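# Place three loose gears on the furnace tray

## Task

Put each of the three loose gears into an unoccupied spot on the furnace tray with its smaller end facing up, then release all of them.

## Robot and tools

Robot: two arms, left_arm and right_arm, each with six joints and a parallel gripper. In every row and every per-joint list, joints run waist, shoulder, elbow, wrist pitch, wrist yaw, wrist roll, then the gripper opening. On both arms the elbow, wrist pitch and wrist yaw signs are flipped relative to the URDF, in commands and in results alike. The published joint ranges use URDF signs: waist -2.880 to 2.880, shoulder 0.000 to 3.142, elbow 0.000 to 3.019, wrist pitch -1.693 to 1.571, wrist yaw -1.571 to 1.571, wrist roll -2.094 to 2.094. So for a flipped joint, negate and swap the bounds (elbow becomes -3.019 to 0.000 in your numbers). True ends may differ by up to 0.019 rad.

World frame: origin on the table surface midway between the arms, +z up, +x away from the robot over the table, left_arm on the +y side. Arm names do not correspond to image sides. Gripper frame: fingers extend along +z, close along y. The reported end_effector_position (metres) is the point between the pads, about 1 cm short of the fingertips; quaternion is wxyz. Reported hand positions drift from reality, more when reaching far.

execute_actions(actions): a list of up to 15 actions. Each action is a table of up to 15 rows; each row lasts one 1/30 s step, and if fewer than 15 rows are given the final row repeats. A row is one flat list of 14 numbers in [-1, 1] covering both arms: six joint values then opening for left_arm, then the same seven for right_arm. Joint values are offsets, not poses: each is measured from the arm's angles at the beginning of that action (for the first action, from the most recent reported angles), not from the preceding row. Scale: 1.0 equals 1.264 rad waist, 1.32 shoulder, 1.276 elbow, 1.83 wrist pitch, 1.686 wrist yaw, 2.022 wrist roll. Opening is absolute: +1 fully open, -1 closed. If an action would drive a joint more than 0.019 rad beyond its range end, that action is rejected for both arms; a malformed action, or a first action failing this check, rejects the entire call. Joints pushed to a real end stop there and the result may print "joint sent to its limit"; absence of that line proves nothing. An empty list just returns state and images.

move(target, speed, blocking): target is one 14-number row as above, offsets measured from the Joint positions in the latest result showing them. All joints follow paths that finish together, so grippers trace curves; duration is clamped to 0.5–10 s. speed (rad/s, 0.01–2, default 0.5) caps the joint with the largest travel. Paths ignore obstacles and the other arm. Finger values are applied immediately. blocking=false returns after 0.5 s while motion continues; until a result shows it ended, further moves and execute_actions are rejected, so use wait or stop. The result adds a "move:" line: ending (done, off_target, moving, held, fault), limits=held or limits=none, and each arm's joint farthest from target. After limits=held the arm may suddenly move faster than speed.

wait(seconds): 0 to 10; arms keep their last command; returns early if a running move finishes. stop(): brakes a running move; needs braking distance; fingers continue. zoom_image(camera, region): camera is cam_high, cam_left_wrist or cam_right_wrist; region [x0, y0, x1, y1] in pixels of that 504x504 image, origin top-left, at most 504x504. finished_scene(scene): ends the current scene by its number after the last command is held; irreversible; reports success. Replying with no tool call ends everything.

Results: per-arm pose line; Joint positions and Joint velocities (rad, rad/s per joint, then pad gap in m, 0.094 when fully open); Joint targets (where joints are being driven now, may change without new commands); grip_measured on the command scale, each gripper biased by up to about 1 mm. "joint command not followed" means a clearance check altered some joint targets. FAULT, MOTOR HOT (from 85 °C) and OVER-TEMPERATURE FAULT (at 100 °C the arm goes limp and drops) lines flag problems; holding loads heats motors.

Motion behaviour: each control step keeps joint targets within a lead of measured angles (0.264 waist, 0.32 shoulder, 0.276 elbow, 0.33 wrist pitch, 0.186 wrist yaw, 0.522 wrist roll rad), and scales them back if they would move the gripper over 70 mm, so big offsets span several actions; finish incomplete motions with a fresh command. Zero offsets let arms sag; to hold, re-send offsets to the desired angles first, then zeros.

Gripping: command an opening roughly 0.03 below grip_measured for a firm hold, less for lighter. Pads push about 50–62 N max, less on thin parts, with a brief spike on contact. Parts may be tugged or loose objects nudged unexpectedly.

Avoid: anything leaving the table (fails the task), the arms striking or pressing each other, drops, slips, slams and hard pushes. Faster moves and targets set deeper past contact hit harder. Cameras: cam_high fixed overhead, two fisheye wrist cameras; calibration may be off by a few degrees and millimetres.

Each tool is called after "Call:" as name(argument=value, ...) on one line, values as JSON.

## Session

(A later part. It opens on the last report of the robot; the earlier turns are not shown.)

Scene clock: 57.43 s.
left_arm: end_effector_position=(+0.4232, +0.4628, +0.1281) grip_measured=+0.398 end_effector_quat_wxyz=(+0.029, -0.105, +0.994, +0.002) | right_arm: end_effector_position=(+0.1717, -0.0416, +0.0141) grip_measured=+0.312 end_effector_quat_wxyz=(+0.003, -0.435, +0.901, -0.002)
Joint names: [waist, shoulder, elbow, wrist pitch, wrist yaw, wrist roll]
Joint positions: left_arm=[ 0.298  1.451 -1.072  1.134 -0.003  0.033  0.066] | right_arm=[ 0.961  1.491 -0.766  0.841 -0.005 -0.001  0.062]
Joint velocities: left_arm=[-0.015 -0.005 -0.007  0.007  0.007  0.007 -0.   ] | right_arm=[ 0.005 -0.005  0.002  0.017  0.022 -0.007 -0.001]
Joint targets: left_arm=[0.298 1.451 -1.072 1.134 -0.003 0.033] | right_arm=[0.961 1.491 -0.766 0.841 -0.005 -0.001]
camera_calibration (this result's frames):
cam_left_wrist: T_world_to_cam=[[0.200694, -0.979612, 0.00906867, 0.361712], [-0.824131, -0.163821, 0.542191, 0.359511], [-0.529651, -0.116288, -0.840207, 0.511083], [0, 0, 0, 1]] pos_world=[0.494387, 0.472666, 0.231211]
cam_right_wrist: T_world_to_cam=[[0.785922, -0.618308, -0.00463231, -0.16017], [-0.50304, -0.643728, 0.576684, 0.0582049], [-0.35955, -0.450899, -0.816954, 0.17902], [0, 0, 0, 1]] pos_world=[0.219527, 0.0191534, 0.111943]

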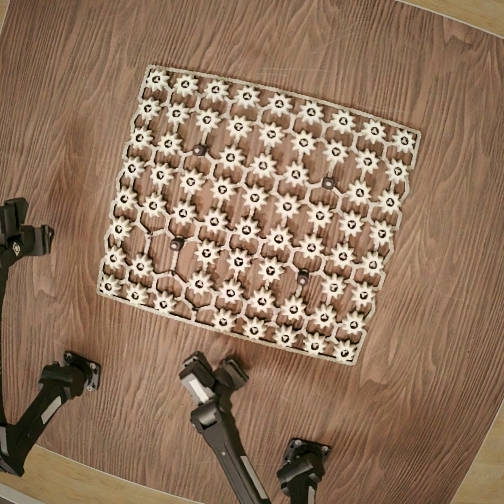

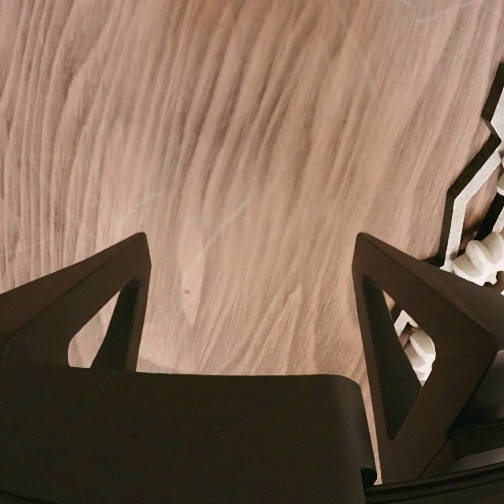

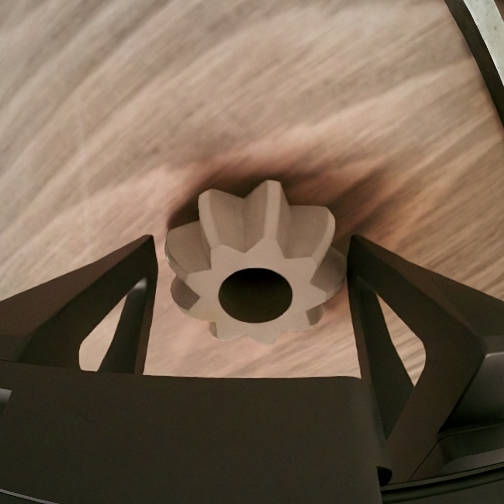

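Call:
execute_actions(actions=[[[0,-0.012,0,0.003,0,0,0.4, 0.0047,0.020,0.006,-0.0075,0.001,0.0035,0.31]]])

Scene clock: 58.27 s.
left_arm: end_effector_position=(+0.4232, +0.4628, +0.1281) grip_measured=+0.398 end_effector_quat_wxyz=(+0.029, -0.105, +0.994, +0.002) | right_arm: end_effector_position=(+0.1695, -0.0446, +0.0097) grip_measured=+0.312 end_effector_quat_wxyz=(-0.002, -0.435, +0.901, -0.004)
Joint names: [waist, shoulder, elbow, wrist pitch, wrist yaw, wrist roll]
Joint positions: left_arm=[ 0.298  1.451 -1.072  1.134 -0.003  0.033  0.066] | right_arm=[ 0.961  1.498 -0.759  0.838 -0.006 -0.001  0.062]
Joint velocities: left_arm=[-0.005 -0.005  0.002 -0.002 -0.022 -0.022 -0.002] | right_arm=[-0.015  0.015 -0.002 -0.007 -0.037  0.051 -0.001]
Joint targets: left_arm=[0.298 1.435 -1.072 1.140 -0.003 0.033] | right_arm=[0.967 1.518 -0.758 0.828 -0.004 0.007]
camera_calibration (this result's frames):
cam_left_wrist: T_world_to_cam=[[0.200694, -0.979612, 0.00906867, 0.361712], [-0.824131, -0.163821, 0.542191, 0.359511], [-0.529651, -0.116288, -0.840207, 0.511083], [0, 0, 0, 1]] pos_world=[0.494387, 0.472666, 0.231211]
cam_right_wrist: T_world_to_cam=[[0.785895, -0.618347, -0.00392709, -0.160307], [-0.499247, -0.638245, 0.586, 0.0571894], [-0.364858, -0.458574, -0.810301, 0.173765], [0, 0, 0, 1]] pos_world=[0.217936, 0.01706, 0.10666]

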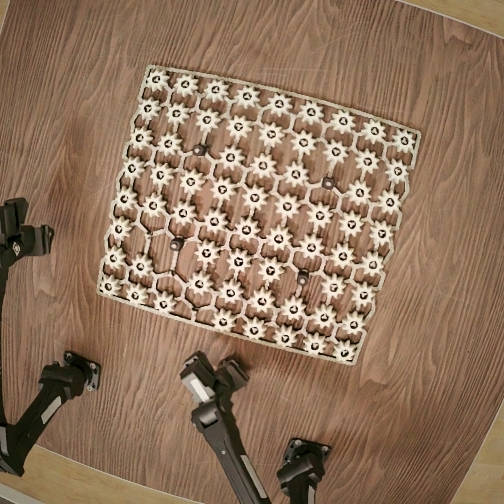

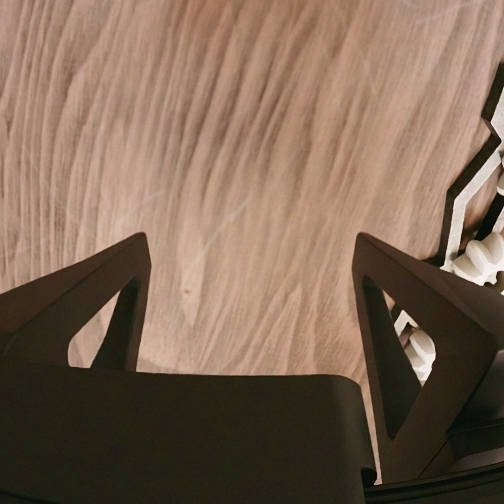

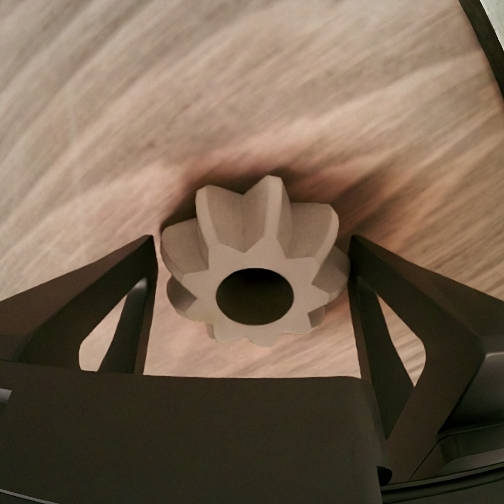

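Call:
execute_actions(actions=[[[0,-0.012,0,0.003,0,0,0.4, 0.004,-0.008,-0.012,0,0,0.002,0.29],[0,-0.012,0,0.003,0,0,0.4, 0.004,-0.008,-0.012,0,0,0.002,0.28],[0,-0.012,0,0.003,0,0,0.4, 0.004,-0.008,-0.012,0,0,0.002,0.27],[0,-0.012,0,0.003,0,0,0.4, 0.004,-0.008,-0.012,0,0,0.002,0.26],[0,-0.012,0,0.003,0,0,0.4, 0.004,-0.008,-0.012,0,0,0.002,0.25],[0,-0.012,0,0.003,0,0,0.4, 0.004,-0.008,-0.012,0,0,0.002,0.24],[0,-0.012,0,0.003,0,0,0.4, 0.004,-0.008,-0.012,0,0,0.002,0.23],[0,-0.012,0,0.003,0,0,0.4, 0.004,-0.008,-0.012,0,0,0.002,0.22],[0,-0.012,0,0.003,0,0,0.4, 0.004,-0.008,-0.012,0,0,0.002,0.21],[0,-0.012,0,0.003,0,0,0.4, 0.004,-0.008,-0.012,0,0,0.002,0.20],[0,-0.012,0,0.003,0,0,0.4, 0.004,-0.008,-0.012,0,0,0.002,0.19],[0,-0.012,0,0.003,0,0,0.4, 0.004,-0.008,-0.012,0,0,0.002,0.18],[0,-0.012,0,0.003,0,0,0.4, 0.004,-0.008,-0.012,0,0,0.002,0.17],[0,-0.012,0,0.003,0,0,0.4, 0.004,-0.008,-0.012,0,0,0.002,0.16],[0,-0.012,0,0.003,0,0,0.4, 0.004,-0.008,-0.012,0,0,0.002,0.15]]])

Scene clock: 59.53 s.
left_arm: end_effector_position=(+0.4232, +0.4628, +0.1281) grip_measured=+0.398 end_effector_quat_wxyz=(+0.029, -0.105, +0.994, +0.002) | right_arm: end_effector_position=(+0.1698, -0.0449, +0.0097) grip_measured=+0.176 end_effector_quat_wxyz=(-0.002, -0.435, +0.900, -0.005)
Joint names: [waist, shoulder, elbow, wrist pitch, wrist yaw, wrist roll]
Joint positions: left_arm=[ 0.298  1.451 -1.072  1.134 -0.003  0.033  0.066] | right_arm=[ 0.961  1.498 -0.759  0.838 -0.008 -0.001  0.055]
Joint velocities: left_arm=[ 0.005 -0.015  0.002 -0.002 -0.022 -0.022  0.001] | right_arm=[-0.015 -0.015  0.002 -0.007  0.037 -0.022 -0.001]
Joint targets: left_arm=[0.298 1.435 -1.072 1.140 -0.003 0.033] | right_arm=[0.966 1.488 -0.774 0.838 -0.006 0.004]
camera_calibration (this result's frames):
cam_left_wrist: T_world_to_cam=[[0.200694, -0.979612, 0.00906867, 0.361712], [-0.824131, -0.163821, 0.542191, 0.359511], [-0.529651, -0.116288, -0.840207, 0.511083], [0, 0, 0, 1]] pos_world=[0.494387, 0.472666, 0.231211]
cam_right_wrist: T_world_to_cam=[[0.785911, -0.618338, -0.00163834, -0.160725], [-0.500286, -0.637419, 0.586014, 0.0573986], [-0.363399, -0.459735, -0.8103, 0.173468], [0, 0, 0, 1]] pos_world=[0.218069, 0.0169541, 0.106661]

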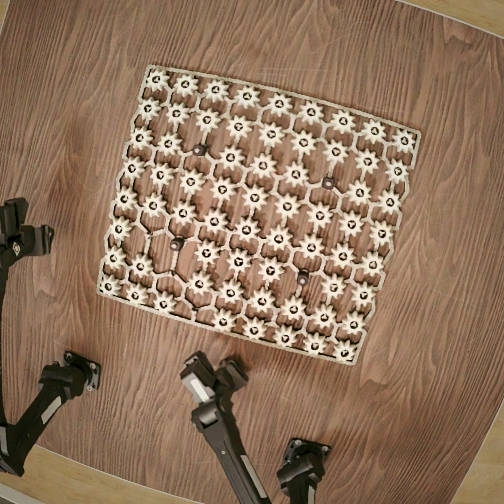

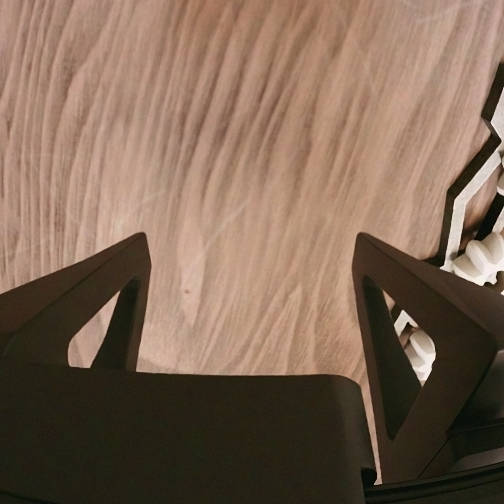

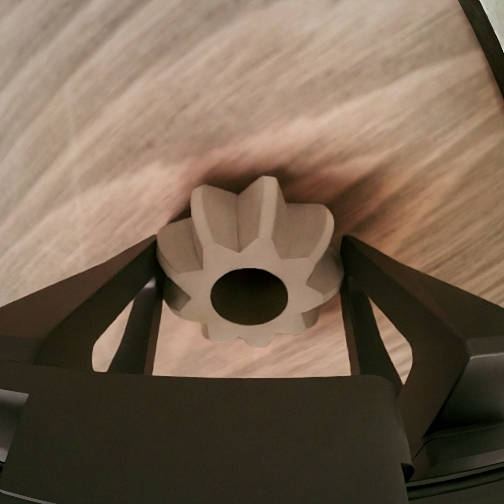

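Call:
execute_actions(actions=[[[0,-0.012,0,0.003,0,0,0.4, 0.003,-0.013,-0.031,0,0,0,0.145],[0,-0.012,0,0.003,0,0,0.4, 0.003,-0.014,-0.032,0.001,0,0,0.145],[0,-0.012,0,0.003,0,0,0.4, 0.003,-0.016,-0.033,0.003,0,0,0.145],[0,-0.012,0,0.003,0,0,0.4, 0.003,-0.019,-0.035,0.006,0,0,0.145],[0,-0.012,0,0.003,0,0,0.4, 0.003,-0.022,-0.037,0.009,0,0,0.145],[0,-0.012,0,0.003,0,0,0.4, 0.003,-0.025,-0.039,0.013,0,0,0.145],[0,-0.012,0,0.003,0,0,0.4, 0.003,-0.028,-0.041,0.017,0,0,0.145],[0,-0.012,0,0.003,0,0,0.4, 0.003,-0.031,-0.043,0.021,0,0,0.145],[0,-0.012,0,0.003,0,0,0.4, 0.003,-0.034,-0.045,0.025,0,0,0.145],[0,-0.012,0,0.003,0,0,0.4, 0.003,-0.037,-0.047,0.029,0,0,0.145],[0,-0.012,0,0.003,0,0,0.4, 0.003,-0.040,-0.049,0.033,0,0,0.145],[0,-0.012,0,0.003,0,0,0.4, 0.003,-0.043,-0.051,0.037,0,0,0.145],[0,-0.012,0,0.003,0,0,0.4, 0.003,-0.046,-0.053,0.041,0,0,0.145],[0,-0.012,0,0.003,0,0,0.4, 0.003,-0.049,-0.055,0.045,0,0,0.145],[0,-0.012,0,0.003,0,0,0.4, 0.003,-0.052,-0.057,0.049,0,0,0.145]]])

Scene clock: 61.37 s.
left_arm: end_effector_position=(+0.4232, +0.4628, +0.1281) grip_measured=+0.398 end_effector_quat_wxyz=(+0.029, -0.105, +0.994, +0.002) | right_arm: end_effector_position=(+0.1647, -0.0513, +0.0203) grip_measured=+0.176 end_effector_quat_wxyz=(-0.016, -0.435, +0.900, -0.012)
Joint names: [waist, shoulder, elbow, wrist pitch, wrist yaw, wrist roll]
Joint positions: left_arm=[ 0.298  1.451 -1.072  1.134 -0.003  0.033  0.066] | right_arm=[ 0.961  1.476 -0.769  0.903 -0.008 -0.001  0.055]
Joint velocities: left_arm=[-0.005 -0.015  0.007  0.002  0.022  0.037 -0.001] | right_arm=[-0.005 -0.161 -0.081  0.222 -0.022  0.007 -0.001]
Joint targets: left_arm=[0.298 1.435 -1.072 1.140 -0.003 0.033] | right_arm=[0.965 1.430 -0.832 0.928 -0.008 -0.001]
camera_calibration (this result's frames):
cam_left_wrist: T_world_to_cam=[[0.200694, -0.979612, 0.00906867, 0.361712], [-0.824131, -0.163821, 0.542191, 0.359511], [-0.529651, -0.116288, -0.840207, 0.511083], [0, 0, 0, 1]] pos_world=[0.494387, 0.472666, 0.231211]
cam_right_wrist: T_world_to_cam=[[0.785877, -0.61838, -0.00179698, -0.16066], [-0.488488, -0.622579, 0.611371, 0.0429286], [-0.379179, -0.479585, -0.791342, 0.178405], [0, 0, 0, 1]] pos_world=[0.214876, 0.0129378, 0.114645]

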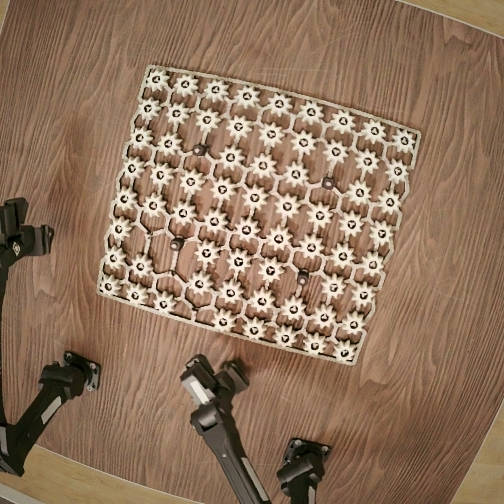

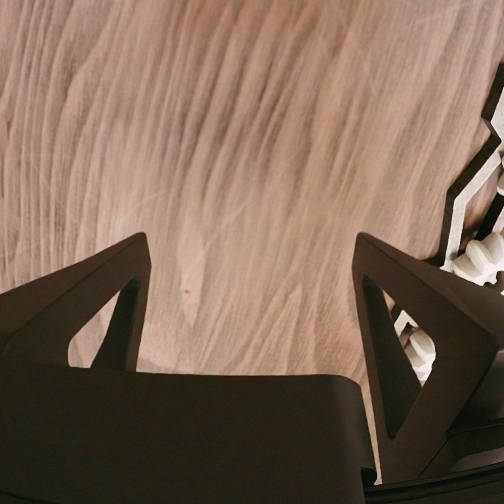

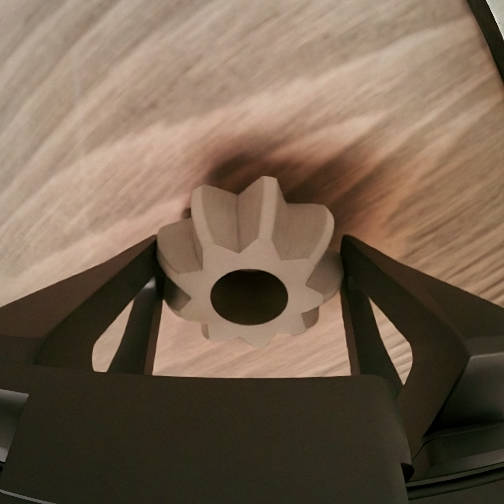

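Call:
move(target=[0,-0.012,0,0.003,0,0,0.4, 0.003,-0.135,-0.140,0.150,0,0,0.145], speed=0.45)

Scene clock: 63.47 s.
left_arm: end_effector_position=(+0.4232, +0.4628, +0.1281) grip_measured=+0.398 end_effector_quat_wxyz=(+0.029, -0.105, +0.994, +0.002) | right_arm: end_effector_position=(+0.1671, -0.0482, +0.1143) grip_measured=+0.176 end_effector_quat_wxyz=(-0.003, -0.435, +0.900, -0.006)
Joint names: [waist, shoulder, elbow, wrist pitch, wrist yaw, wrist roll]
Joint positions: left_arm=[ 0.298  1.451 -1.072  1.134 -0.003  0.033  0.066] | right_arm=[ 0.961  1.314 -0.899  1.167 -0.008 -0.001  0.055]
Joint velocities: left_arm=[-0.005  0.005  0.002  0.012  0.007  0.037 -0.   ] | right_arm=[-0.005 -0.005  0.002 -0.002  0.037 -0.037 -0.002]
Joint targets: left_arm=[0.298 1.435 -1.072 1.140 -0.003 0.033] | right_arm=[0.965 1.297 -0.948 1.178 -0.008 -0.001]
move: off_target (right_arm); limits=none; left_arm: farthest joint: the shoulder, 0.015 radians from its target (0.015 radians at the start); right_arm: farthest joint: the elbow, 0.048 radians from its target (0.166 radians at the start)
camera_calibration (this result's frames):
cam_left_wrist: T_world_to_cam=[[0.200694, -0.979612, 0.00906867, 0.361712], [-0.824131, -0.163821, 0.542191, 0.359511], [-0.529651, -0.116288, -0.840207, 0.511083], [0, 0, 0, 1]] pos_world=[0.494387, 0.472666, 0.231211]
cam_right_wrist: T_world_to_cam=[[0.785907, -0.618343, -0.00165754, -0.160529], [-0.498891, -0.635664, 0.5891, -0.00779139], [-0.365319, -0.462151, -0.808058, 0.25561], [0, 0, 0, 1]] pos_world=[0.215653, 0.0139155, 0.210871]

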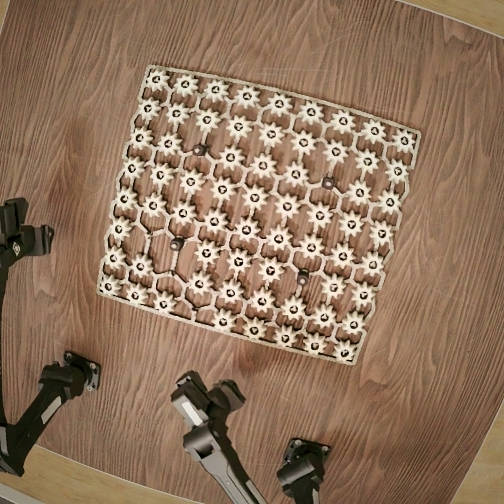

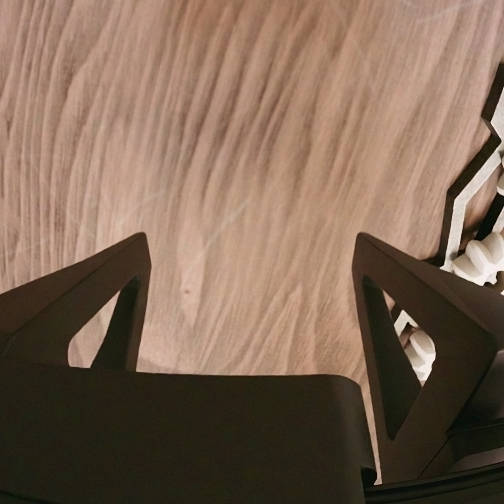

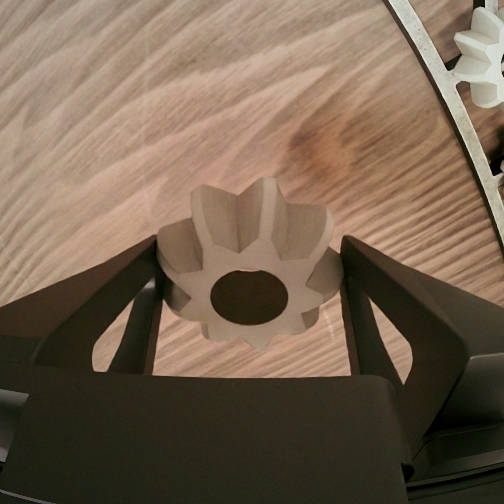

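Call:
move(target=[0,-0.012,0,0.003,0,0,0.4, -0.066,0.215,-0.314,0.035,0,0.023,0.145], speed=0.55)

Scene clock: 65.50 s.
left_arm: end_effector_position=(+0.4232, +0.4628, +0.1281) grip_measured=+0.398 end_effector_quat_wxyz=(+0.029, -0.105, +0.994, +0.002) | right_arm: end_effector_position=(+0.2678, +0.0221, +0.1292) grip_measured=+0.177 end_effector_quat_wxyz=(+0.001, -0.384, +0.923, -0.004)
Joint names: [waist, shoulder, elbow, wrist pitch, wrist yaw, wrist roll]
Joint positions: left_arm=[ 0.298  1.451 -1.072  1.134 -0.003  0.033  0.066] | right_arm=[ 0.884  1.597 -1.243  1.22  -0.008  0.035  0.055]
Joint velocities: left_arm=[-0.005 -0.005  0.012 -0.007 -0.066 -0.022 -0.   ] | right_arm=[-0.005  0.015  0.002  0.012 -0.007 -0.007 -0.001]
Joint targets: left_arm=[0.298 1.435 -1.072 1.140 -0.003 0.033] | right_arm=[0.878 1.598 -1.300 1.231 -0.008 0.046]
move: off_target (right_arm); limits=none; left_arm: farthest joint: the shoulder, 0.015 radians from its target (0.015 radians at the start); right_arm: farthest joint: the elbow, 0.056 radians from its target (0.400 radians at the start)
camera_calibration (this result's frames):
cam_left_wrist: T_world_to_cam=[[0.200694, -0.979612, 0.00906867, 0.361712], [-0.824131, -0.163821, 0.542191, 0.359511], [-0.529651, -0.116288, -0.840207, 0.511083], [0, 0, 0, 1]] pos_world=[0.494387, 0.472666, 0.231211]
cam_right_wrist: T_world_to_cam=[[0.712044, -0.702133, -0.00152917, -0.17451], [-0.57046, -0.57978, 0.581747, 0.0971591], [-0.40935, -0.413358, -0.813368, 0.348351], [0, 0, 0, 1]] pos_world=[0.322282, 0.0777956, 0.226549]

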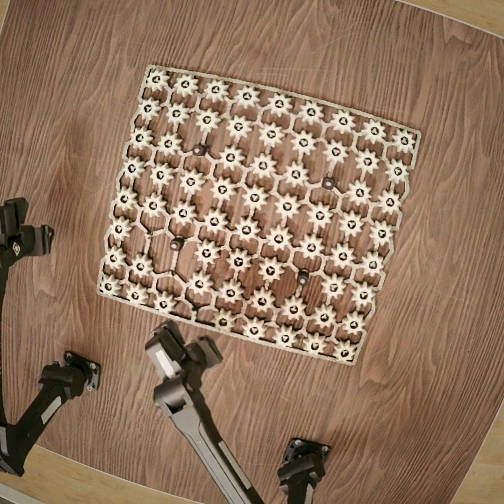

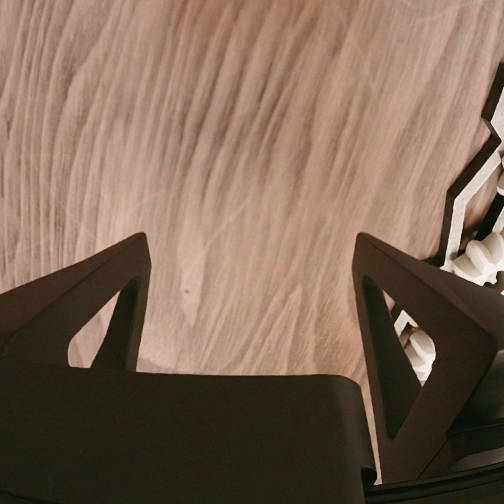

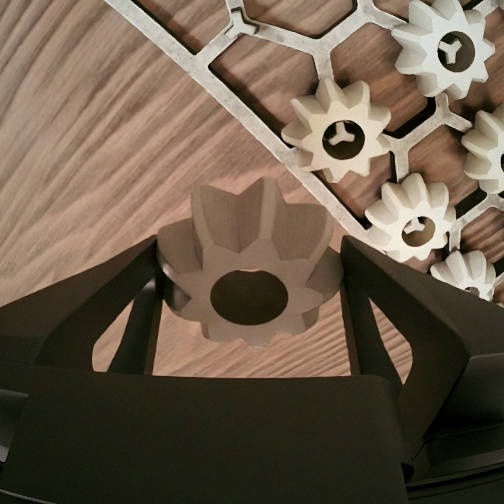

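Call:
zoom_image(camera="cam_right_wrist", region=[150,0,400,250])

Region (150, 0, 400, 250) of cam_right_wrist's 504x504 image, scaled by 2.016, with more detail than that image has.

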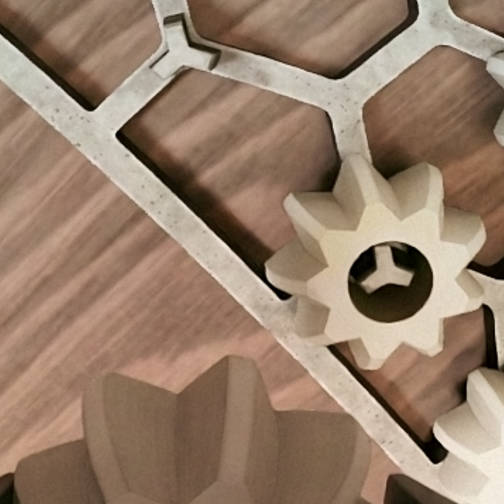

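Call:
move(target=[0,-0.012,0,0.003,0,0,0.4, 0.011,0.164,-0.136,-0.062,0,0.005,0.145], speed=0.4)

Scene clock: 67.90 s.
left_arm: end_effector_position=(+0.4232, +0.4628, +0.1281) grip_measured=+0.398 end_effector_quat_wxyz=(+0.029, -0.105, +0.994, +0.002) | right_arm: end_effector_position=(+0.3101, +0.0703, +0.0656) grip_measured=+0.177 end_effector_quat_wxyz=(+0.000, -0.385, +0.923, -0.005)
Joint names: [waist, shoulder, elbow, wrist pitch, wrist yaw, wrist roll]
Joint positions: left_arm=[ 0.298  1.451 -1.072  1.134 -0.003  0.033  0.066] | right_arm=[ 0.888  1.817 -1.357  1.114 -0.008  0.035  0.055]
Joint velocities: left_arm=[ 0.005 -0.005 -0.007  0.007 -0.037  0.037  0.001] | right_arm=[ 0.005 -0.015  0.002  0.017 -0.066 -0.037  0.001]
Joint targets: left_arm=[0.298 1.435 -1.072 1.140 -0.003 0.033] | right_arm=[0.899 1.813 -1.417 1.106 -0.008 0.045]
move: off_target (right_arm); limits=none; left_arm: farthest joint: the shoulder, 0.015 radians from its target (0.015 radians at the start); right_arm: farthest joint: the elbow, 0.059 radians from its target (0.173 radians at the start)
camera_calibration (this result's frames):
cam_left_wrist: T_world_to_cam=[[0.200694, -0.979612, 0.00906867, 0.361712], [-0.824131, -0.163821, 0.542191, 0.359511], [-0.529651, -0.116288, -0.840207, 0.511083], [0, 0, 0, 1]] pos_world=[0.494387, 0.472666, 0.231211]
cam_right_wrist: T_world_to_cam=[[0.714183, -0.699958, -0.00149349, -0.17171], [-0.568238, -0.58103, 0.582675, 0.185574], [-0.408715, -0.415288, -0.812704, 0.333755], [0, 0, 0, 1]] pos_world=[0.364494, 0.126239, 0.162858]

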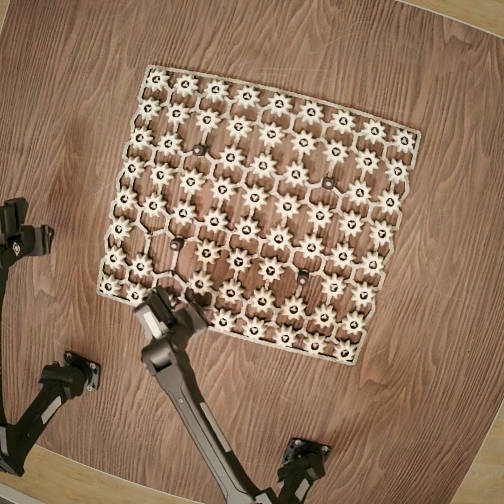

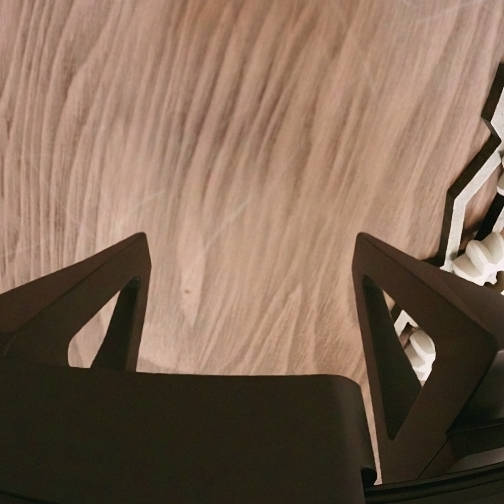

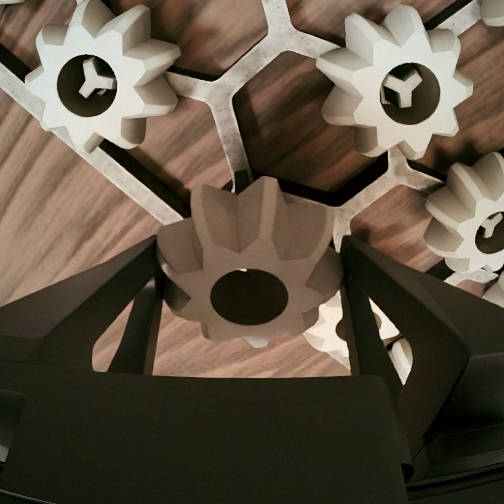

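Call:
zoom_image(camera="cam_right_wrist", region=[0,0,504,252])

Call:
zoom_image(camera="cam_right_wrist", region=[130,150,380,400])

Region (0, 0, 504, 252) of cam_right_wrist's 504x504 image, scaled by 1.000.

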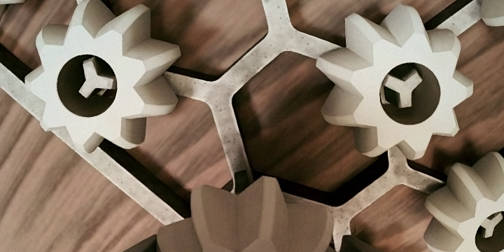

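Region (130, 150, 380, 400) of cam_right_wrist's 504x504 image, scaled by 2.016, with more detail than that image has.

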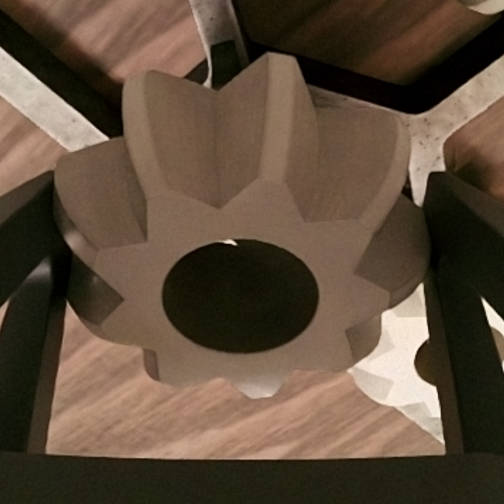

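Call:
execute_actions(actions=[[[0,-0.012,0,0.003,0,0,0.4, 0.009,0.002,-0.030,-0.003,0,0.004,0.145],[0,-0.012,0,0.003,0,0,0.4, 0.010,0.004,-0.022,-0.005,0,0.004,0.145],[0,-0.012,0,0.003,0,0,0.4, 0.011,0.006,-0.014,-0.008,0,0.004,0.145],[0,-0.012,0,0.003,0,0,0.4, 0.012,0.008,-0.008,-0.010,0,0.004,0.145],[0,-0.012,0,0.003,0,0,0.4, 0.013,0.010,-0.004,-0.013,0,0.004,0.145],[0,-0.012,0,0.003,0,0,0.4, 0.013,0.011,-0.001,-0.015,0,0.004,0.145],[0,-0.012,0,0.003,0,0,0.4, 0.013,0.012,0.002,-0.018,0,0.004,0.145],[0,-0.012,0,0.003,0,0,0.4, 0.013,0.013,0.005,-0.020,0,0.004,0.145],[0,-0.012,0,0.003,0,0,0.4, 0.013,0.014,0.008,-0.023,0,0.004,0.145],[0,-0.012,0,0.003,0,0,0.4, 0.013,0.015,0.010,-0.025,0,0.004,0.145],[0,-0.012,0,0.003,0,0,0.4, 0.013,0.016,0.012,-0.027,0,0.004,0.145],[0,-0.012,0,0.003,0,0,0.4, 0.013,0.017,0.014,-0.029,0,0.004,0.145],[0,-0.012,0,0.003,0,0,0.4, 0.013,0.018,0.016,-0.031,0,0.004,0.145],[0,-0.012,0,0.003,0,0,0.4, 0.013,0.018,0.018,-0.033,0,0.004,0.145],[0,-0.012,0,0.003,0,0,0.4, 0.013,0.018,0.019,-0.034,0,0.004,0.145]]])

Call:
wait(seconds=0.4)

Scene clock: 71.77 s.
left_arm: end_effector_position=(+0.4232, +0.4628, +0.1281) grip_measured=+0.398 end_effector_quat_wxyz=(+0.029, -0.105, +0.994, +0.002) | right_arm: end_effector_position=(+0.3040, +0.0687, +0.0457) grip_measured=+0.177 end_effector_quat_wxyz=(-0.003, -0.388, +0.922, -0.006)
Joint names: [waist, shoulder, elbow, wrist pitch, wrist yaw, wrist roll]
Joint positions: left_arm=[ 0.298  1.451 -1.072  1.134 -0.003  0.033  0.066] | right_arm=[ 0.894  1.834 -1.322  1.071 -0.008  0.035  0.055]
Joint velocities: left_arm=[ 0.005 -0.005  0.007 -0.002  0.007 -0.066 -0.   ] | right_arm=[-0.005  0.063  0.085 -0.09   0.007 -0.007 -0.001]
Joint targets: left_arm=[0.298 1.435 -1.072 1.140 -0.003 0.033] | right_arm=[0.904 1.841 -1.333 1.052 -0.008 0.043]
camera_calibration (this result's frames):
cam_left_wrist: T_world_to_cam=[[0.200694, -0.979612, 0.00906867, 0.361712], [-0.824131, -0.163821, 0.542191, 0.359511], [-0.529651, -0.116288, -0.840207, 0.511083], [0, 0, 0, 1]] pos_world=[0.494387, 0.472666, 0.231211]
cam_right_wrist: T_world_to_cam=[[0.7187, -0.695319, -0.0012613, -0.170256], [-0.56145, -0.581397, 0.588856, 0.190491], [-0.410176, -0.422502, -0.808237, 0.315195], [0, 0, 0, 1]] pos_world=[0.3586, 0.125539, 0.142366]

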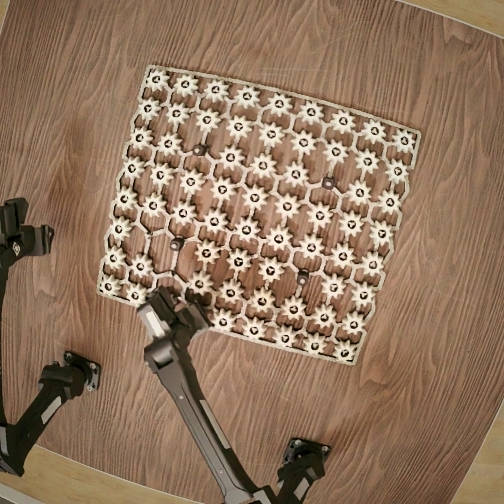

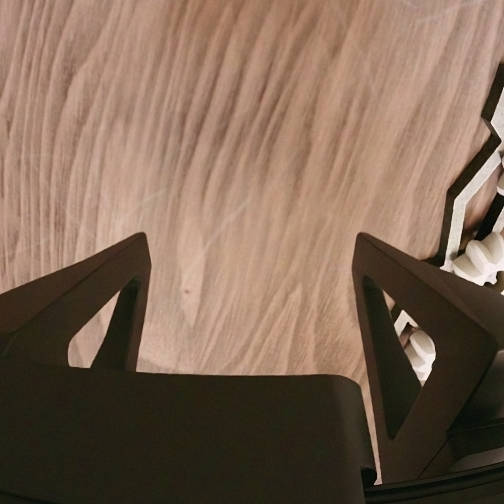

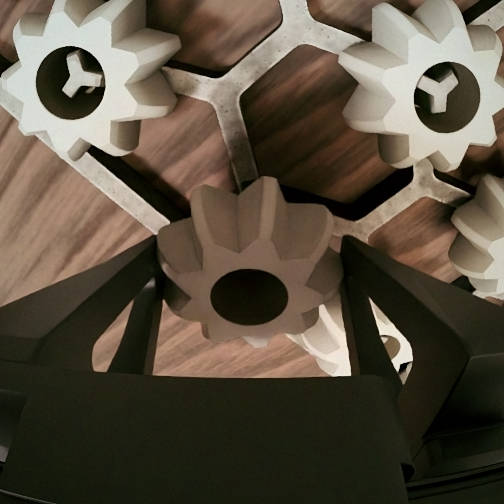

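Scene clock: 72.17 s.
left_arm: end_effector_position=(+0.4232, +0.4628, +0.1281) grip_measured=+0.398 end_effector_quat_wxyz=(+0.029, -0.105, +0.994, +0.002) | right_arm: end_effector_position=(+0.3038, +0.0684, +0.0428) grip_measured=+0.177 end_effector_quat_wxyz=(-0.004, -0.388, +0.922, -0.006)
Joint names: [waist, shoulder, elbow, wrist pitch, wrist yaw, wrist roll]
Joint positions: left_arm=[ 0.298  1.451 -1.072  1.134 -0.003  0.033  0.066] | right_arm=[ 0.894  1.837 -1.319  1.064 -0.008  0.035  0.055]
Joint velocities: left_arm=[-0.005 -0.005 -0.002  0.002  0.051  0.007 -0.   ] | right_arm=[-0.015  0.015  0.002  0.002 -0.066 -0.007  0.001]
Joint targets: left_arm=[0.298 1.435 -1.072 1.140 -0.003 0.033] | right_arm=[0.904 1.841 -1.333 1.052 -0.008 0.043]
wait: 0.40 s; at rest by 0.30 s
camera_calibration (this result's frames):
cam_left_wrist: T_world_to_cam=[[0.200694, -0.979612, 0.00906867, 0.361712], [-0.824131, -0.163821, 0.542191, 0.359511], [-0.529651, -0.116288, -0.840207, 0.511083], [0, 0, 0, 1]] pos_world=[0.494387, 0.472666, 0.231211]
cam_right_wrist: T_world_to_cam=[[0.718699, -0.69532, -0.00123808, -0.170272], [-0.561147, -0.581065, 0.589472, 0.191811], [-0.410591, -0.422958, -0.807788, 0.31272], [0, 0, 0, 1]] pos_world=[0.358409, 0.125329, 0.139334]

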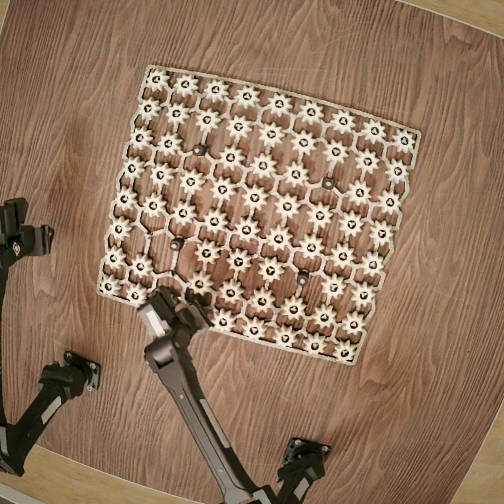

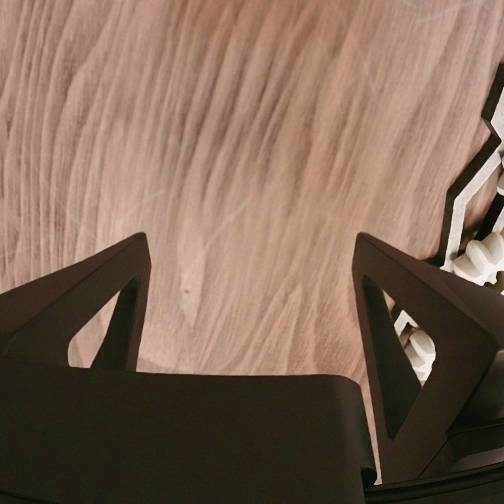

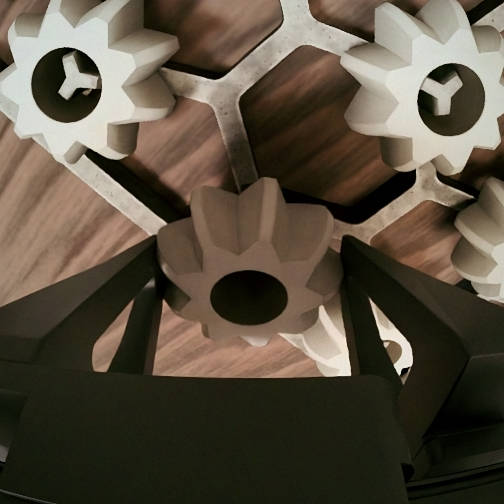

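Call:
execute_actions(actions=[[[0,-0.012,0,0.003,0,0,0.4, 0.004,0.003,-0.011,-0.009,0,0.004,0.145],[0,-0.012,0,0.003,0,0,0.4, 0.004,0.003,-0.011,-0.011,0,0.004,0.145],[0,-0.012,0,0.003,0,0,0.4, 0.004,0.003,-0.011,-0.013,0,0.004,0.145],[0,-0.012,0,0.003,0,0,0.4, 0.004,0.003,-0.011,-0.014,0,0.004,0.145],[0,-0.012,0,0.003,0,0,0.4, 0.004,0.004,-0.010,-0.015,0,0.004,0.145],[0,-0.012,0,0.003,0,0,0.4, 0.004,0.005,-0.009,-0.017,0,0.004,0.145],[0,-0.012,0,0.003,0,0,0.4, 0.004,0.006,-0.008,-0.018,0,0.004,0.145],[0,-0.012,0,0.003,0,0,0.4, 0.004,0.007,-0.007,-0.020,0,0.004,0.145],[0,-0.012,0,0.003,0,0,0.4, 0.004,0.008,-0.006,-0.021,0,0.004,0.145],[0,-0.012,0,0.003,0,0,0.4, 0.004,0.009,-0.005,-0.023,0,0.004,0.145],[0,-0.012,0,0.003,0,0,0.4, 0.004,0.010,-0.004,-0.024,0,0.004,0.145],[0,-0.012,0,0.003,0,0,0.4, 0.004,0.011,-0.003,-0.025,0,0.004,0.145],[0,-0.012,0,0.003,0,0,0.4, 0.004,0.012,-0.002,-0.026,0,0.004,0.145],[0,-0.012,0,0.003,0,0,0.4, 0.004,0.012,-0.002,-0.027,0,0.004,0.145],[0,-0.012,0,0.003,0,0,0.4, 0.004,0.012,-0.002,-0.027,0,0.004,0.145]]])

Call:
wait(seconds=0.4)

Scene clock: 74.27 s.
left_arm: end_effector_position=(+0.4232, +0.4628, +0.1281) grip_measured=+0.398 end_effector_quat_wxyz=(+0.029, -0.105, +0.994, +0.002) | right_arm: end_effector_position=(+0.3066, +0.0715, +0.0374) grip_measured=+0.177 end_effector_quat_wxyz=(+0.006, -0.388, +0.922, -0.002)
Joint names: [waist, shoulder, elbow, wrist pitch, wrist yaw, wrist roll]
Joint positions: left_arm=[ 0.298  1.451 -1.072  1.134 -0.003  0.033  0.066] | right_arm=[ 0.894  1.842 -1.31   1.03  -0.008  0.035  0.055]
Joint velocities: left_arm=[-0.015 -0.005  0.012  0.002 -0.037  0.051 -0.001] | right_arm=[-0.005  0.024  0.032 -0.022 -0.007 -0.007  0.   ]
Joint targets: left_arm=[0.298 1.435 -1.072 1.140 -0.003 0.033] | right_arm=[0.899 1.853 -1.321 1.014 -0.008 0.043]
camera_calibration (this result's frames):
cam_left_wrist: T_world_to_cam=[[0.200694, -0.979612, 0.00906867, 0.361712], [-0.824131, -0.163821, 0.542191, 0.359511], [-0.529651, -0.116288, -0.840207, 0.511083], [0, 0, 0, 1]] pos_world=[0.494387, 0.472666, 0.231211]
cam_right_wrist: T_world_to_cam=[[0.718721, -0.695296, -0.0018648, -0.170137], [-0.569205, -0.589918, 0.572715, 0.202064], [-0.399307, -0.410561, -0.819752, 0.306927], [0, 0, 0, 1]] pos_world=[0.359855, 0.126918, 0.135562]

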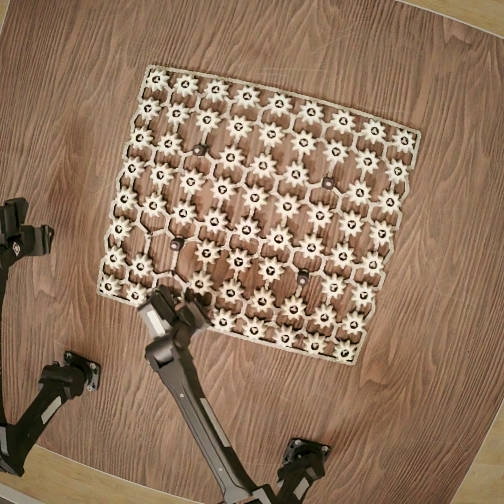

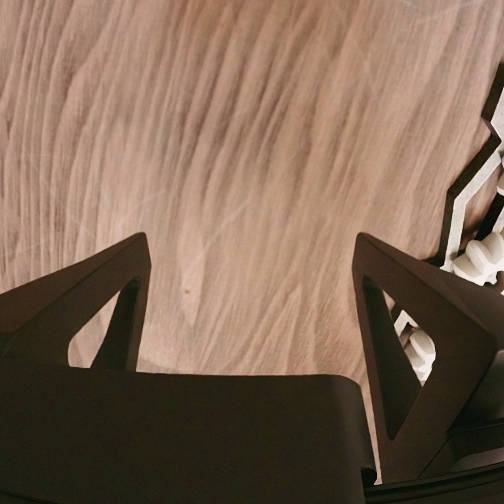

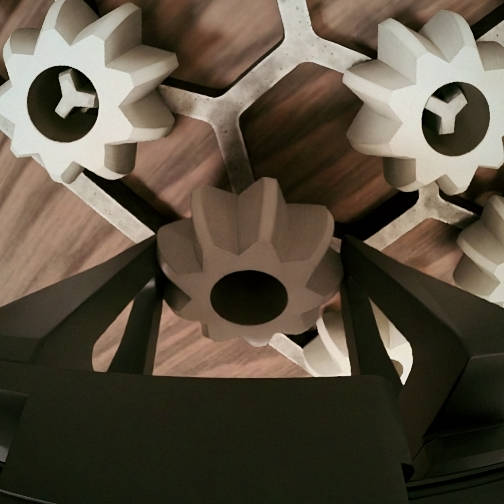

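Scene clock: 74.67 s.
left_arm: end_effector_position=(+0.4232, +0.4628, +0.1281) grip_measured=+0.398 end_effector_quat_wxyz=(+0.029, -0.105, +0.994, +0.002) | right_arm: end_effector_position=(+0.3056, +0.0704, +0.0335) grip_measured=+0.177 end_effector_quat_wxyz=(+0.002, -0.388, +0.922, -0.004)
Joint names: [waist, shoulder, elbow, wrist pitch, wrist yaw, wrist roll]
Joint positions: left_arm=[ 0.298  1.451 -1.072  1.134 -0.003  0.033  0.066] | right_arm=[ 0.894  1.848 -1.307  1.028 -0.008  0.035  0.055]
Joint velocities: left_arm=[-0.005 -0.005 -0.002  0.002  0.051 -0.037 -0.   ] | right_arm=[ 0.005 -0.005 -0.002 -0.002  0.007 -0.007 -0.   ]
Joint targets: left_arm=[0.298 1.435 -1.072 1.140 -0.003 0.033] | right_arm=[0.899 1.853 -1.321 1.015 -0.008 0.043]
wait: 0.40 s; at rest by 0.27 s
camera_calibration (this result's frames):
cam_left_wrist: T_world_to_cam=[[0.200694, -0.979612, 0.00906867, 0.361712], [-0.824131, -0.163821, 0.542191, 0.359511], [-0.529651, -0.116288, -0.840207, 0.511083], [0, 0, 0, 1]] pos_world=[0.494387, 0.472666, 0.231211]
cam_right_wrist: T_world_to_cam=[[0.718712, -0.695306, -0.00164436, -0.170194], [-0.566397, -0.586832, 0.578639, 0.201752], [-0.403296, -0.414944, -0.815582, 0.304292], [0, 0, 0, 1]] pos_world=[0.359312, 0.126322, 0.131154]

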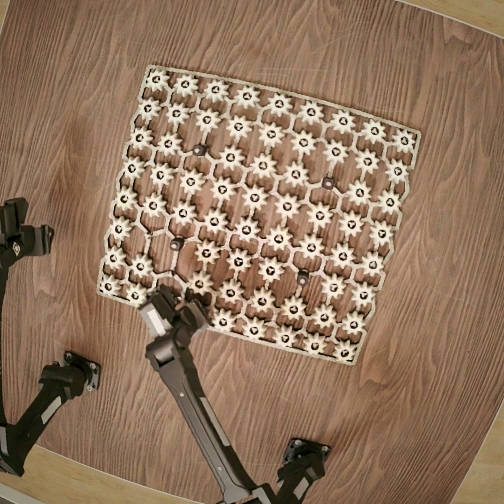

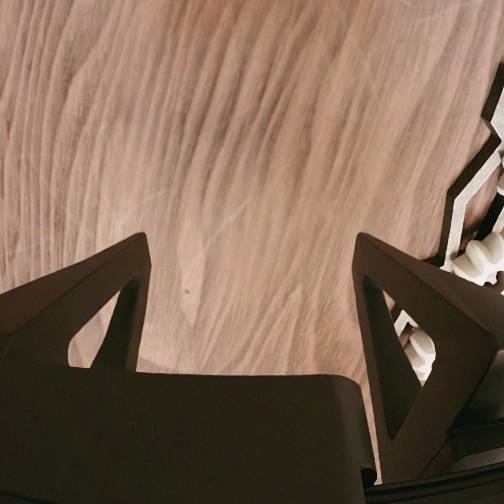

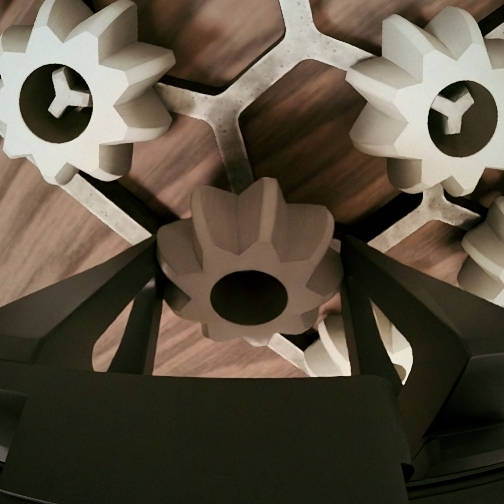

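Call:
execute_actions(actions=[[[0,-0.012,0,0.003,0,0,0.4, 0.004,0.004,-0.011,-0.007,0,0.004,0.145],[0,-0.012,0,0.003,0,0,0.4, 0.004,0.004,-0.011,-0.008,0,0.004,0.145],[0,-0.012,0,0.003,0,0,0.4, 0.004,0.005,-0.010,-0.008,0,0.004,0.145],[0,-0.012,0,0.003,0,0,0.4, 0.004,0.005,-0.010,-0.009,0,0.004,0.145],[0,-0.012,0,0.003,0,0,0.4, 0.004,0.006,-0.010,-0.009,0,0.004,0.145],[0,-0.012,0,0.003,0,0,0.4, 0.004,0.006,-0.009,-0.010,0,0.004,0.145],[0,-0.012,0,0.003,0,0,0.4, 0.004,0.006,-0.009,-0.010,0,0.004,0.145],[0,-0.012,0,0.003,0,0,0.4, 0.004,0.007,-0.008,-0.011,0,0.004,0.145],[0,-0.012,0,0.003,0,0,0.4, 0.004,0.007,-0.008,-0.011,0,0.004,0.145],[0,-0.012,0,0.003,0,0,0.4, 0.004,0.007,-0.007,-0.012,0,0.004,0.145],[0,-0.012,0,0.003,0,0,0.4, 0.004,0.008,-0.007,-0.012,0,0.004,0.145],[0,-0.012,0,0.003,0,0,0.4, 0.004,0.008,-0.006,-0.013,0,0.004,0.145]]])

Call:
wait(seconds=0.3)

Scene clock: 75.87 s.
left_arm: end_effector_position=(+0.4232, +0.4628, +0.1281) grip_measured=+0.398 end_effector_quat_wxyz=(+0.029, -0.105, +0.994, +0.002) | right_arm: end_effector_position=(+0.3060, +0.0708, +0.0317) grip_measured=+0.177 end_effector_quat_wxyz=(+0.005, -0.388, +0.922, -0.002)
Joint names: [waist, shoulder, elbow, wrist pitch, wrist yaw, wrist roll]
Joint positions: left_arm=[ 0.298  1.451 -1.072  1.134 -0.003  0.033  0.066] | right_arm=[ 0.894  1.849 -1.303  1.018 -0.008  0.035  0.055]
Joint velocities: left_arm=[-0.015  0.005  0.002 -0.002 -0.081 -0.066  0.001] | right_arm=[-0.015  0.015  0.027 -0.002  0.051 -0.037 -0.   ]
Joint targets: left_arm=[0.298 1.435 -1.072 1.140 -0.003 0.033] | right_arm=[0.899 1.858 -1.315 1.005 -0.008 0.043]
camera_calibration (this result's frames):
cam_left_wrist: T_world_to_cam=[[0.200694, -0.979612, 0.00906867, 0.361712], [-0.824131, -0.163821, 0.542191, 0.359511], [-0.529651, -0.116288, -0.840207, 0.511083], [0, 0, 0, 1]] pos_world=[0.494387, 0.472666, 0.231211]
cam_right_wrist: T_world_to_cam=[[0.718718, -0.695299, -0.0017952, -0.170175], [-0.568321, -0.588947, 0.574589, 0.204185], [-0.400569, -0.411947, -0.81844, 0.302226], [0, 0, 0, 1]] pos_world=[0.359413, 0.126433, 0.129726]

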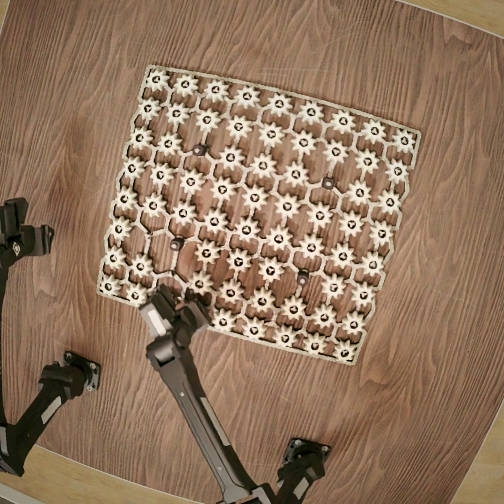

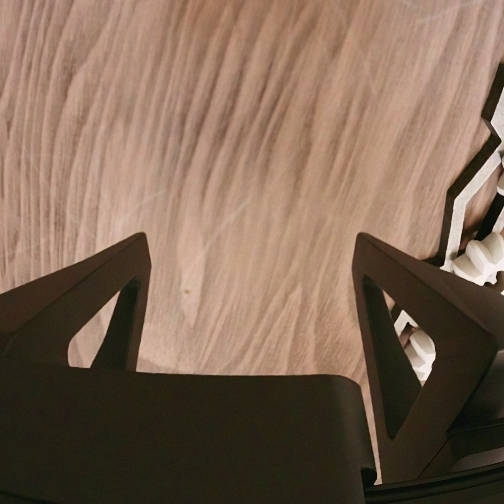

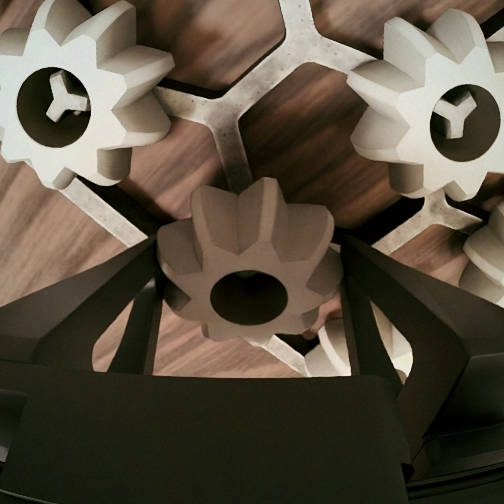

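Scene clock: 76.17 s.
left_arm: end_effector_position=(+0.4232, +0.4628, +0.1281) grip_measured=+0.398 end_effector_quat_wxyz=(+0.029, -0.105, +0.994, +0.002) | right_arm: end_effector_position=(+0.3055, +0.0703, +0.0303) grip_measured=+0.177 end_effector_quat_wxyz=(+0.003, -0.388, +0.922, -0.003)
Joint names: [waist, shoulder, elbow, wrist pitch, wrist yaw, wrist roll]
Joint positions: left_arm=[ 0.298  1.451 -1.072  1.134 -0.003  0.033  0.066] | right_arm=[ 0.894  1.851 -1.301  1.018 -0.008  0.035  0.055]
Joint velocities: left_arm=[-0.005 -0.015 -0.012  0.007 -0.037 -0.022 -0.   ] | right_arm=[-0.005 -0.015  0.002  0.002 -0.007  0.037 -0.   ]
Joint targets: left_arm=[0.298 1.435 -1.072 1.140 -0.003 0.033] | right_arm=[0.899 1.858 -1.314 1.004 -0.008 0.043]
wait: 0.30 s; at rest by 0.20 s
camera_calibration (this result's frames):
cam_left_wrist: T_world_to_cam=[[0.200694, -0.979612, 0.00906867, 0.361712], [-0.824131, -0.163821, 0.542191, 0.359511], [-0.529651, -0.116288, -0.840207, 0.511083], [0, 0, 0, 1]] pos_world=[0.494387, 0.472666, 0.231211]
cam_right_wrist: T_world_to_cam=[[0.718714, -0.695303, -0.00170238, -0.170203], [-0.567139, -0.587647, 0.577083, 0.203854], [-0.402248, -0.413792, -0.816684, 0.301187], [0, 0, 0, 1]] pos_world=[0.359093, 0.12608, 0.128044]

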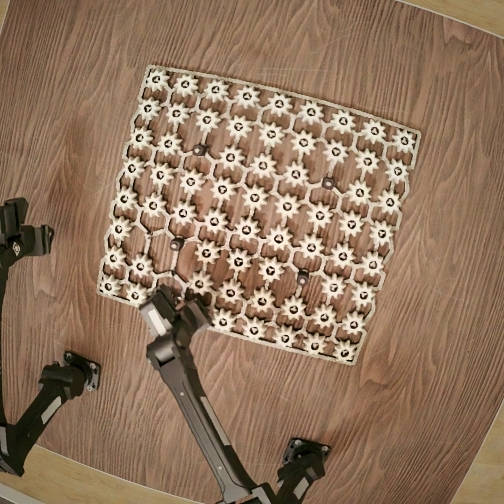

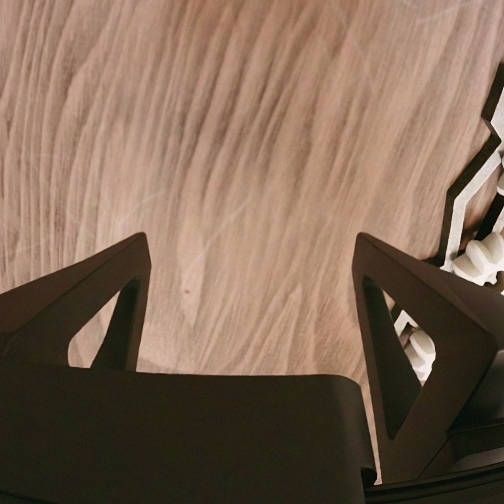

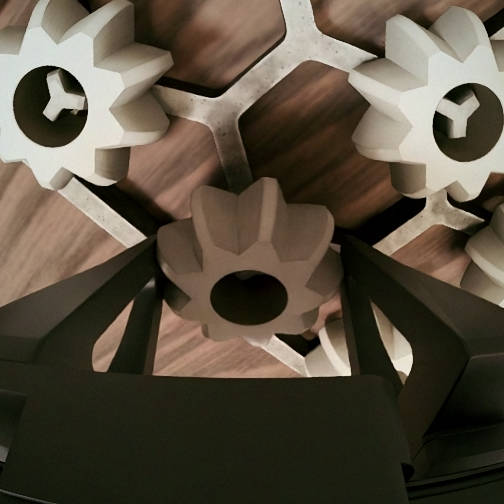

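Call:
zoom_image(camera="cam_right_wrist", region=[150,180,350,380])

Region (150, 180, 350, 380) of cam_right_wrist's 504x504 image, scaled by 2.520, with more detail than that image has.

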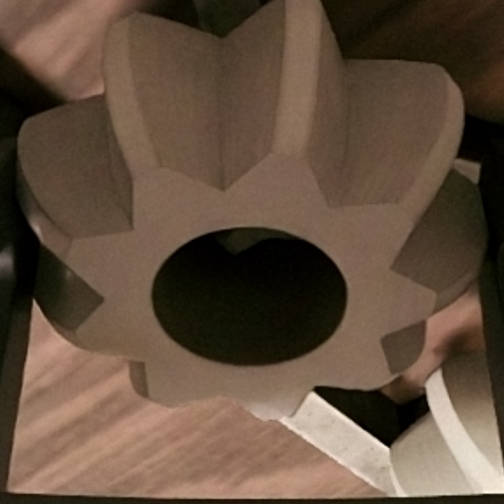

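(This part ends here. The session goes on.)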